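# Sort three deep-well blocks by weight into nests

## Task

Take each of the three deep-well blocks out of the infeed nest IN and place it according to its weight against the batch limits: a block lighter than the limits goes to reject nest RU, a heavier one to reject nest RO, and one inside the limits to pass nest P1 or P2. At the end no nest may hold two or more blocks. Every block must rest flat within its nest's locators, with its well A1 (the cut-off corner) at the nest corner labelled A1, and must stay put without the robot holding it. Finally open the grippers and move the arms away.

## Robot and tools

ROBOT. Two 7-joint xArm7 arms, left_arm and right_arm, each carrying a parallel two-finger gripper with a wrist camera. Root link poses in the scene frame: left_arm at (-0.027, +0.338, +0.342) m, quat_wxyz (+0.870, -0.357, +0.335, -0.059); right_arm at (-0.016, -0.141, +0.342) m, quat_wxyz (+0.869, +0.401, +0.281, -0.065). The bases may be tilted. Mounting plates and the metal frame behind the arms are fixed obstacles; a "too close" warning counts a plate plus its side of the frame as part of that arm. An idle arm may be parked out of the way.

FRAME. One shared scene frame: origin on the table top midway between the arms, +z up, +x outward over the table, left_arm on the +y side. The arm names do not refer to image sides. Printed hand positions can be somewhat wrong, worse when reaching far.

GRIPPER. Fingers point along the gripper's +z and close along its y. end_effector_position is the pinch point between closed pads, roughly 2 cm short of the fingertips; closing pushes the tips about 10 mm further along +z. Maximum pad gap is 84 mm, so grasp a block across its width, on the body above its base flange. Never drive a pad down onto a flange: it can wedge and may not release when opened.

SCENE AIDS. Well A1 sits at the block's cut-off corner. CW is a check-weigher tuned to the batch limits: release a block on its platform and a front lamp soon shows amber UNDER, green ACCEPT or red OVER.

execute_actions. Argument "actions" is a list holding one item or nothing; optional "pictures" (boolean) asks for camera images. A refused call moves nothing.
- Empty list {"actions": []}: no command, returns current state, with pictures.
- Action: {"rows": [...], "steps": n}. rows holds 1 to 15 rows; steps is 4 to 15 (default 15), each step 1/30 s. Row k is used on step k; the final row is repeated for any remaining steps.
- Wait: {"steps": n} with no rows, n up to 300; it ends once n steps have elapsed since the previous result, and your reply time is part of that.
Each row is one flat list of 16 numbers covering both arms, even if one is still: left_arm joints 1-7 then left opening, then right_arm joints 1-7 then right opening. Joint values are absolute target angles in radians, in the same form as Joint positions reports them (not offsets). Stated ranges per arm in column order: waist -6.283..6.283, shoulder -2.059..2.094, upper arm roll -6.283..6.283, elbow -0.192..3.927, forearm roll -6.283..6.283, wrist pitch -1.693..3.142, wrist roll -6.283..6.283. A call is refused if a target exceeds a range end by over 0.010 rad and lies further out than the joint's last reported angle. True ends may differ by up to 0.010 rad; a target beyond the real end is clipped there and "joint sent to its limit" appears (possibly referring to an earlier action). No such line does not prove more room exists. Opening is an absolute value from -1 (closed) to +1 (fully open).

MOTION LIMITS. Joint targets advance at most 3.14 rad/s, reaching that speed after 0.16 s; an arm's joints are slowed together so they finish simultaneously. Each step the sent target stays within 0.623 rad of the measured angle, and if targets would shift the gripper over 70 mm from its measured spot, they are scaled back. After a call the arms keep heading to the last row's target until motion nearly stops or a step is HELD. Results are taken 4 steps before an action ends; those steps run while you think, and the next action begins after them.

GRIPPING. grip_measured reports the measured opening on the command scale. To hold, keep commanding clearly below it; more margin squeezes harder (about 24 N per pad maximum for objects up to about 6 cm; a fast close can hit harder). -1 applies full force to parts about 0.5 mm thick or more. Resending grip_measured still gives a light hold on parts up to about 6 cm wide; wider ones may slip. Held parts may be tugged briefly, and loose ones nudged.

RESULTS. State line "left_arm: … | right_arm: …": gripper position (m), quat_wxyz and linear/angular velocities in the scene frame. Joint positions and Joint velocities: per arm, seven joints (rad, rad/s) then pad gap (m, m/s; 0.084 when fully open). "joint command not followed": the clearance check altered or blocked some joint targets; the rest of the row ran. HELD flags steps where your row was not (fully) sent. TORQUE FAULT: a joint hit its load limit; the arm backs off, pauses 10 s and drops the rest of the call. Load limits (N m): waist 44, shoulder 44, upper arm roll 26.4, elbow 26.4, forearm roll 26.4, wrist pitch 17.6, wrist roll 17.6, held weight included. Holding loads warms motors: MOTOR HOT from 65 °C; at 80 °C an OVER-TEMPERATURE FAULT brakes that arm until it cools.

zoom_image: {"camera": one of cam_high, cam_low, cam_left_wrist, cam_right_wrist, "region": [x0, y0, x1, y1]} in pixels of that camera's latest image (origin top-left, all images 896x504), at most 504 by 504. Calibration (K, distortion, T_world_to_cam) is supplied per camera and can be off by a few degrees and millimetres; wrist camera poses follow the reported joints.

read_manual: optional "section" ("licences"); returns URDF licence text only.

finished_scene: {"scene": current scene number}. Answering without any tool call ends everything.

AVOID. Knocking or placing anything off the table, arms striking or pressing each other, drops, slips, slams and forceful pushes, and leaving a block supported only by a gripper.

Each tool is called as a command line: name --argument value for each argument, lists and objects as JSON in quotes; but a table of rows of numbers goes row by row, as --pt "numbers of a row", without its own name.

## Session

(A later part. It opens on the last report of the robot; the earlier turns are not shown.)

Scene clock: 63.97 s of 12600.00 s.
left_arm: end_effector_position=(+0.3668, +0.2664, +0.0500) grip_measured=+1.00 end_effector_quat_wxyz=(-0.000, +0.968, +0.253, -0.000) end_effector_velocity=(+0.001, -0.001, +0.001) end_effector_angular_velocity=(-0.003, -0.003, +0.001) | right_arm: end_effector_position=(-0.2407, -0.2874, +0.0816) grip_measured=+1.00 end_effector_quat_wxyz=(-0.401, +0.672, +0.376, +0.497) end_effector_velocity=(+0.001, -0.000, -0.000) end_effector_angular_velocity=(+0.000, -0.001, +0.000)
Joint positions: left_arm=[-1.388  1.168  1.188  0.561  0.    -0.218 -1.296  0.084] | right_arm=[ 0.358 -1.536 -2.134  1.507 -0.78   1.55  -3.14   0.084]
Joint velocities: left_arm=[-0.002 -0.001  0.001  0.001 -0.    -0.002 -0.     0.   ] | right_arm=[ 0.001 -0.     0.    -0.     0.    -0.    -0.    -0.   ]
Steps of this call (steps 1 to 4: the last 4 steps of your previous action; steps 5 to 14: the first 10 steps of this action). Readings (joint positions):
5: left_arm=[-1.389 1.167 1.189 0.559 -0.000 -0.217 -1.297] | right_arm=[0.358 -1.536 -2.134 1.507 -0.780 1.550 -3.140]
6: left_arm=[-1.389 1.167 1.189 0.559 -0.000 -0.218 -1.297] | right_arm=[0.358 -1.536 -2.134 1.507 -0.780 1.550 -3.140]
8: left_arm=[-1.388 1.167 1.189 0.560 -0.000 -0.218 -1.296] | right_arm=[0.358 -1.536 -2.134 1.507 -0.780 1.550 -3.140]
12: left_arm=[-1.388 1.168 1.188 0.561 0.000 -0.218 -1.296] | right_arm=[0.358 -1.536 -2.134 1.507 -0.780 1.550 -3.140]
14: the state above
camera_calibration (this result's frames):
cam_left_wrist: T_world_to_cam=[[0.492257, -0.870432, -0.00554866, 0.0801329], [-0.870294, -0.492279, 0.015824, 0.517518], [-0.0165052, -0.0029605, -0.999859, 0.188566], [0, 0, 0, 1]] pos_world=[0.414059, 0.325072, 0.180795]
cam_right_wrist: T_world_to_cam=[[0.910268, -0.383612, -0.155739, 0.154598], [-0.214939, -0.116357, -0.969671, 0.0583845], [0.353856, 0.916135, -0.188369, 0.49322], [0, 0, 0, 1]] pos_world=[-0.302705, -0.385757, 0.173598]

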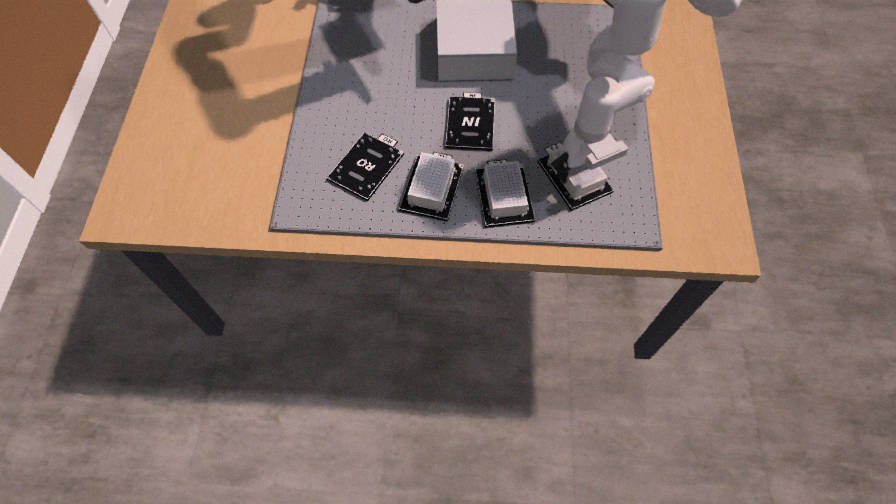

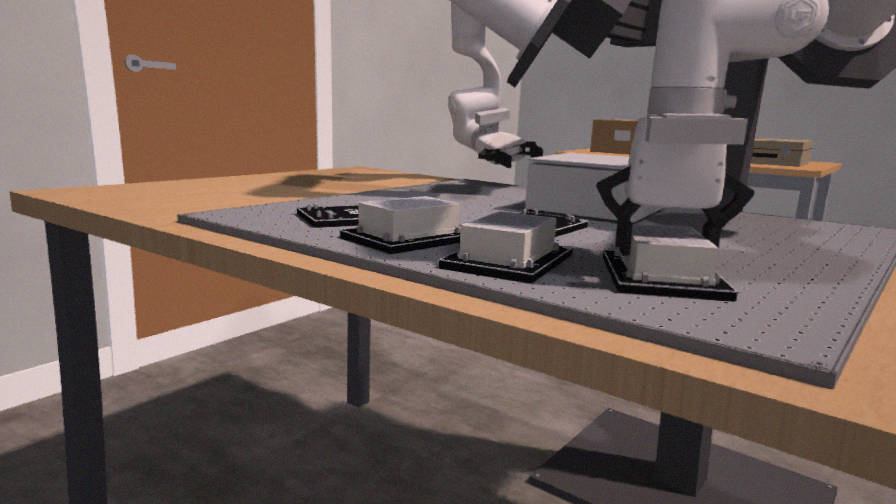

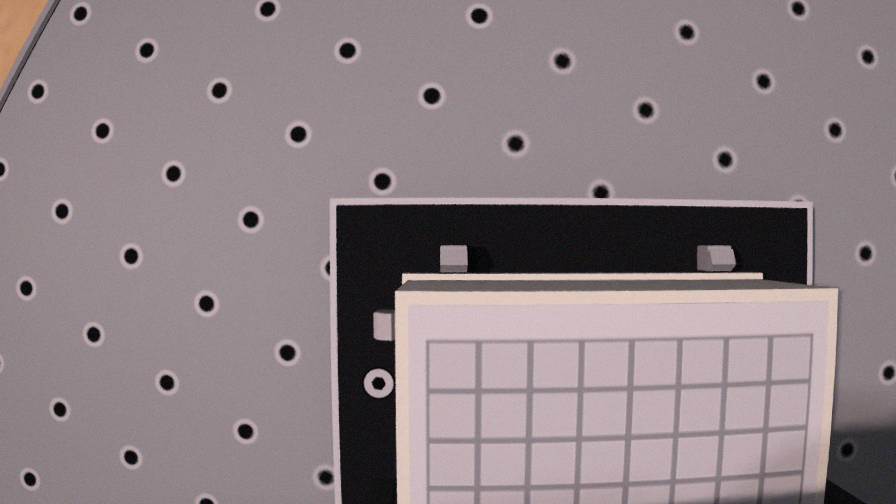

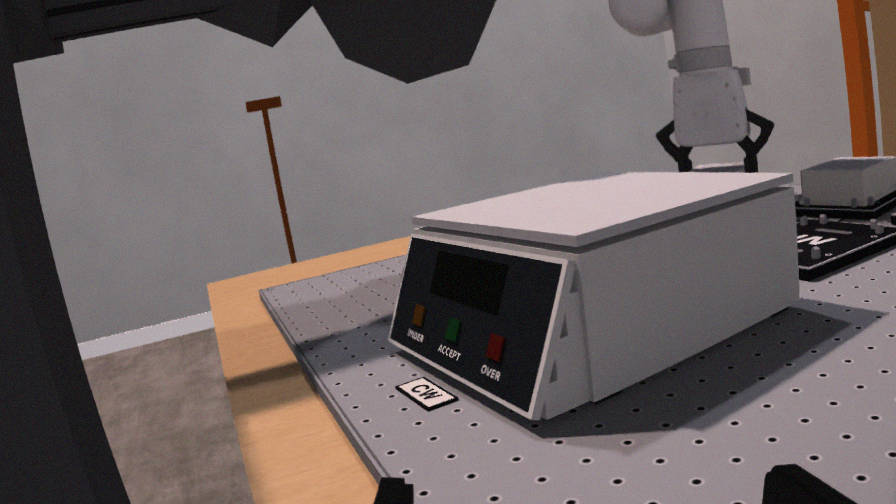

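execute_actions --actions '[{"rows":[[-1.42,1.1556,1.2018,0.543,0,-0.205,-1.2955,1,0.358,-1.536,-2.134,1.507,-0.78,1.55,-3.14,1],[-1.42,1.1556,1.2018,0.543,0,-0.205,-1.2955,1,0.358,-1.536,-2.134,1.507,-0.78,1.55,-3.14,1],[-1.4517,1.1442,1.2145,0.5275,0,-0.189,-1.2955,1,0.358,-1.536,-2.134,1.507,-0.78,1.55,-3.14,1],[-1.4517,1.1442,1.2145,0.5275,0,-0.189,-1.2955,1,0.358,-1.536,-2.134,1.507,-0.78,1.55,-3.14,1],[-1.516,1.123,1.241,0.499,0,-0.155,-1.2955,1,0.358,-1.536,-2.134,1.507,-0.78,1.55,-3.14,1],[-1.516,1.123,1.241,0.499,0,-0.155,-1.2955,1,0.358,-1.536,-2.134,1.507,-0.78,1.55,-3.14,1],[-1.516,1.123,1.241,0.499,0,-0.155,-1.2955,1,0.358,-1.536,-2.134,1.507,-0.78,1.55,-3.14,1],[-1.75,1.07,1.35,0.42,0,-0.02,-1.2955,1,0.358,-1.536,-2.134,1.507,-0.78,1.55,-3.14,1]],"steps":15}]'

execute_actions --actions '[{"steps":12}]' --pictures true

Scene clock: 64.63 s of 12600.00 s.
left_arm: end_effector_position=(+0.3666, +0.2693, +0.0999) grip_measured=+1.00 end_effector_quat_wxyz=(-0.003, +0.968, +0.253, +0.001) end_effector_velocity=(+0.019, +0.012, +0.353) end_effector_angular_velocity=(+0.026, -0.062, +0.002) | right_arm: end_effector_position=(-0.2407, -0.2874, +0.0816) grip_measured=+1.00 end_effector_quat_wxyz=(-0.401, +0.672, +0.376, +0.497) end_effector_velocity=(+0.000, -0.001, -0.000) end_effector_angular_velocity=(-0.001, -0.001, +0.001)
Joint positions: left_arm=[-1.612  1.1    1.287  0.463 -0.    -0.097 -1.296  0.084] | right_arm=[ 0.358 -1.536 -2.134  1.507 -0.78   1.55  -3.14   0.084]
Joint velocities: left_arm=[-1.675 -0.38   0.789 -0.576 -0.005  0.939 -0.     0.   ] | right_arm=[ 0.001  0.     0.002 -0.    -0.     0.     0.    -0.   ]
Steps of this call (steps 1 to 4: the last 4 steps of your previous action; steps 5 to 9: the robot went on to your last target; steps 10 to 20: the first 11 steps of this action). Readings (joint positions):
10: left_arm=[-1.389 1.167 1.189 0.560 0.000 -0.218 -1.296] | right_arm=[0.358 -1.536 -2.134 1.507 -0.780 1.550 -3.140]
11: left_arm=[-1.396 1.165 1.192 0.556 0.000 -0.214 -1.296] | right_arm=[0.358 -1.536 -2.134 1.507 -0.780 1.550 -3.140]
13: left_arm=[-1.422 1.155 1.203 0.542 -0.000 -0.203 -1.296] | right_arm=[0.358 -1.536 -2.134 1.507 -0.780 1.550 -3.140]
17: left_arm=[-1.501 1.128 1.235 0.506 -0.000 -0.163 -1.296] | right_arm=[0.358 -1.536 -2.134 1.507 -0.780 1.550 -3.140]
20: the state above

Scene clock: 65.03 s of 12600.00 s.
left_arm: end_effector_position=(+0.3665, +0.2690, +0.1280) grip_measured=+1.00 end_effector_quat_wxyz=(-0.002, +0.968, +0.252, +0.002) end_effector_velocity=(+0.002, -0.004, +0.002) end_effector_angular_velocity=(-0.008, -0.006, -0.003) | right_arm: end_effector_position=(-0.2407, -0.2874, +0.0816) grip_measured=+1.00 end_effector_quat_wxyz=(-0.401, +0.672, +0.376, +0.497) end_effector_velocity=(+0.001, +0.000, -0.000) end_effector_angular_velocity=(+0.000, -0.001, +0.000)
Joint positions: left_arm=[-1.749  1.07   1.35   0.42  -0.    -0.02  -1.296  0.084] | right_arm=[ 0.358 -1.536 -2.134  1.507 -0.78   1.55  -3.14   0.084]
Joint velocities: left_arm=[-0.006 -0.002 -0.     0.003  0.    -0.002  0.     0.   ] | right_arm=[ 0.001 -0.    -0.    -0.     0.    -0.    -0.     0.   ]
Kept back: nothing.
Steps of this call (steps 1 to 4: the last 4 steps of your previous action; steps 5 to 12: the robot went on to your last target). Readings (joint positions):
1: left_arm=[-1.667 1.088 1.312 0.446 -0.000 -0.068 -1.296] | right_arm=[0.358 -1.536 -2.134 1.507 -0.780 1.550 -3.140]
2: left_arm=[-1.710 1.078 1.330 0.434 -0.000 -0.046 -1.296] | right_arm=[0.358 -1.536 -2.134 1.507 -0.780 1.550 -3.140]
4: left_arm=[-1.747 1.070 1.345 0.425 0.000 -0.027 -1.295] | right_arm=[0.358 -1.536 -2.134 1.507 -0.780 1.550 -3.140]
8: left_arm=[-1.749 1.070 1.350 0.420 -0.000 -0.020 -1.296] | right_arm=[0.358 -1.536 -2.134 1.507 -0.780 1.550 -3.140]
12: the state above
camera_calibration (this result's frames):
cam_left_wrist: T_world_to_cam=[[0.491015, -0.871118, -0.00760299, 0.0838693], [-0.871047, -0.491072, 0.0111632, 0.51785], [-0.0134581, 0.00114128, -0.999909, 0.264311], [0, 0, 0, 1]] pos_world=[0.413448, 0.32706, 0.259144]
cam_right_wrist: T_world_to_cam=[[0.910268, -0.383612, -0.15574, 0.154598], [-0.214939, -0.116357, -0.969671, 0.0583844], [0.353856, 0.916135, -0.18837, 0.49322], [0, 0, 0, 1]] pos_world=[-0.302705, -0.385757, 0.173598]

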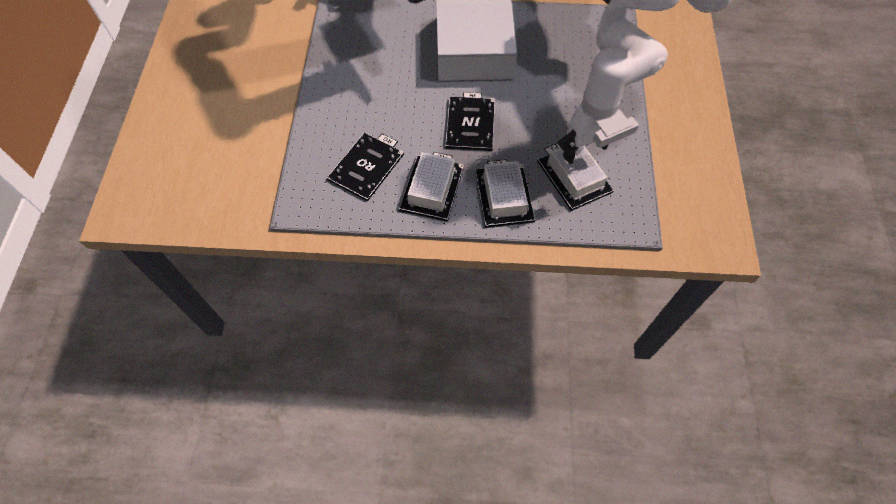

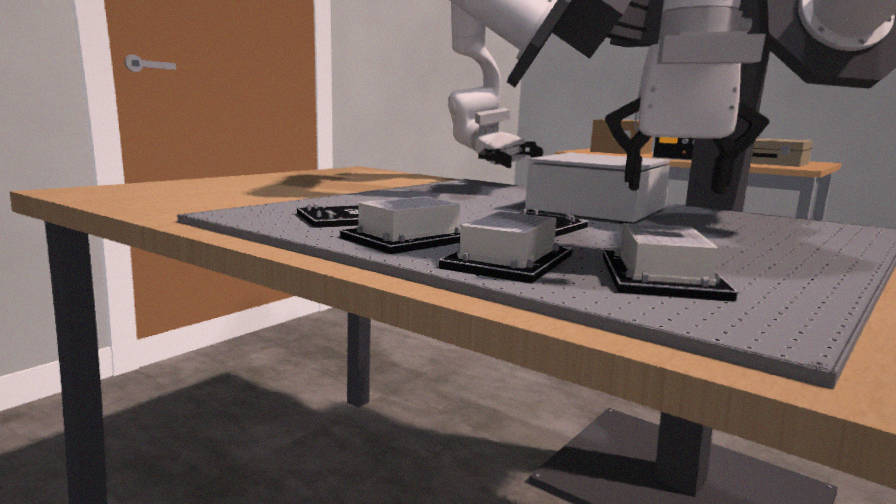

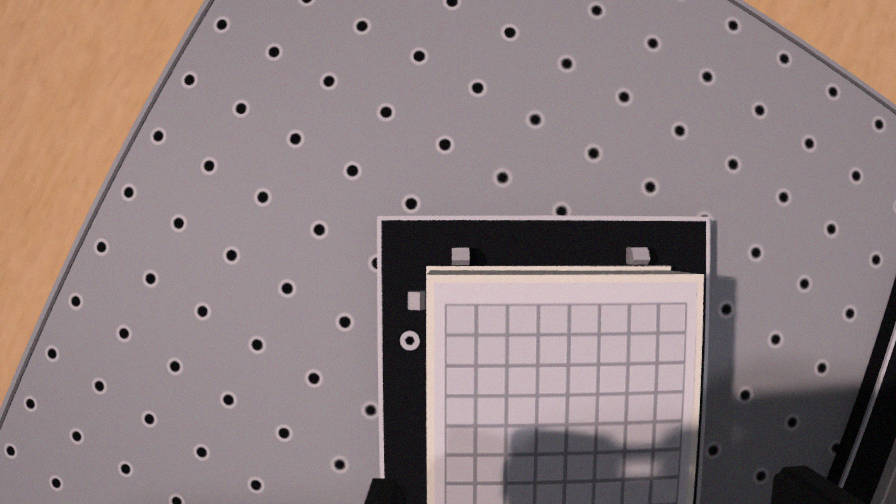

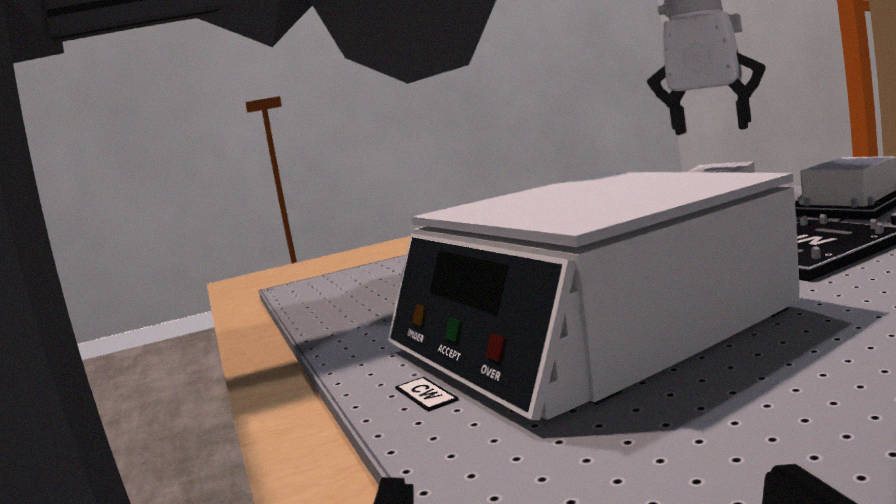

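Checking the cut corners.

zoom_image --camera "cam_high" --region '[390,130,630,235]'

Region (390, 130, 630, 235) of cam_high's 896x504 image, scaled by 2.100, with more detail than that image has; it fills the top 220 rows of this view, and the rest is white.

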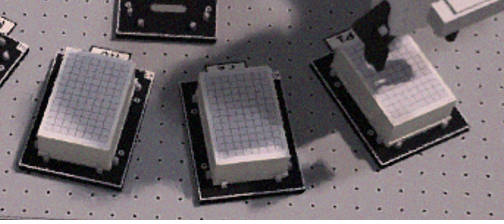

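finished_scene --scene 2

The scene is finished: the task was done.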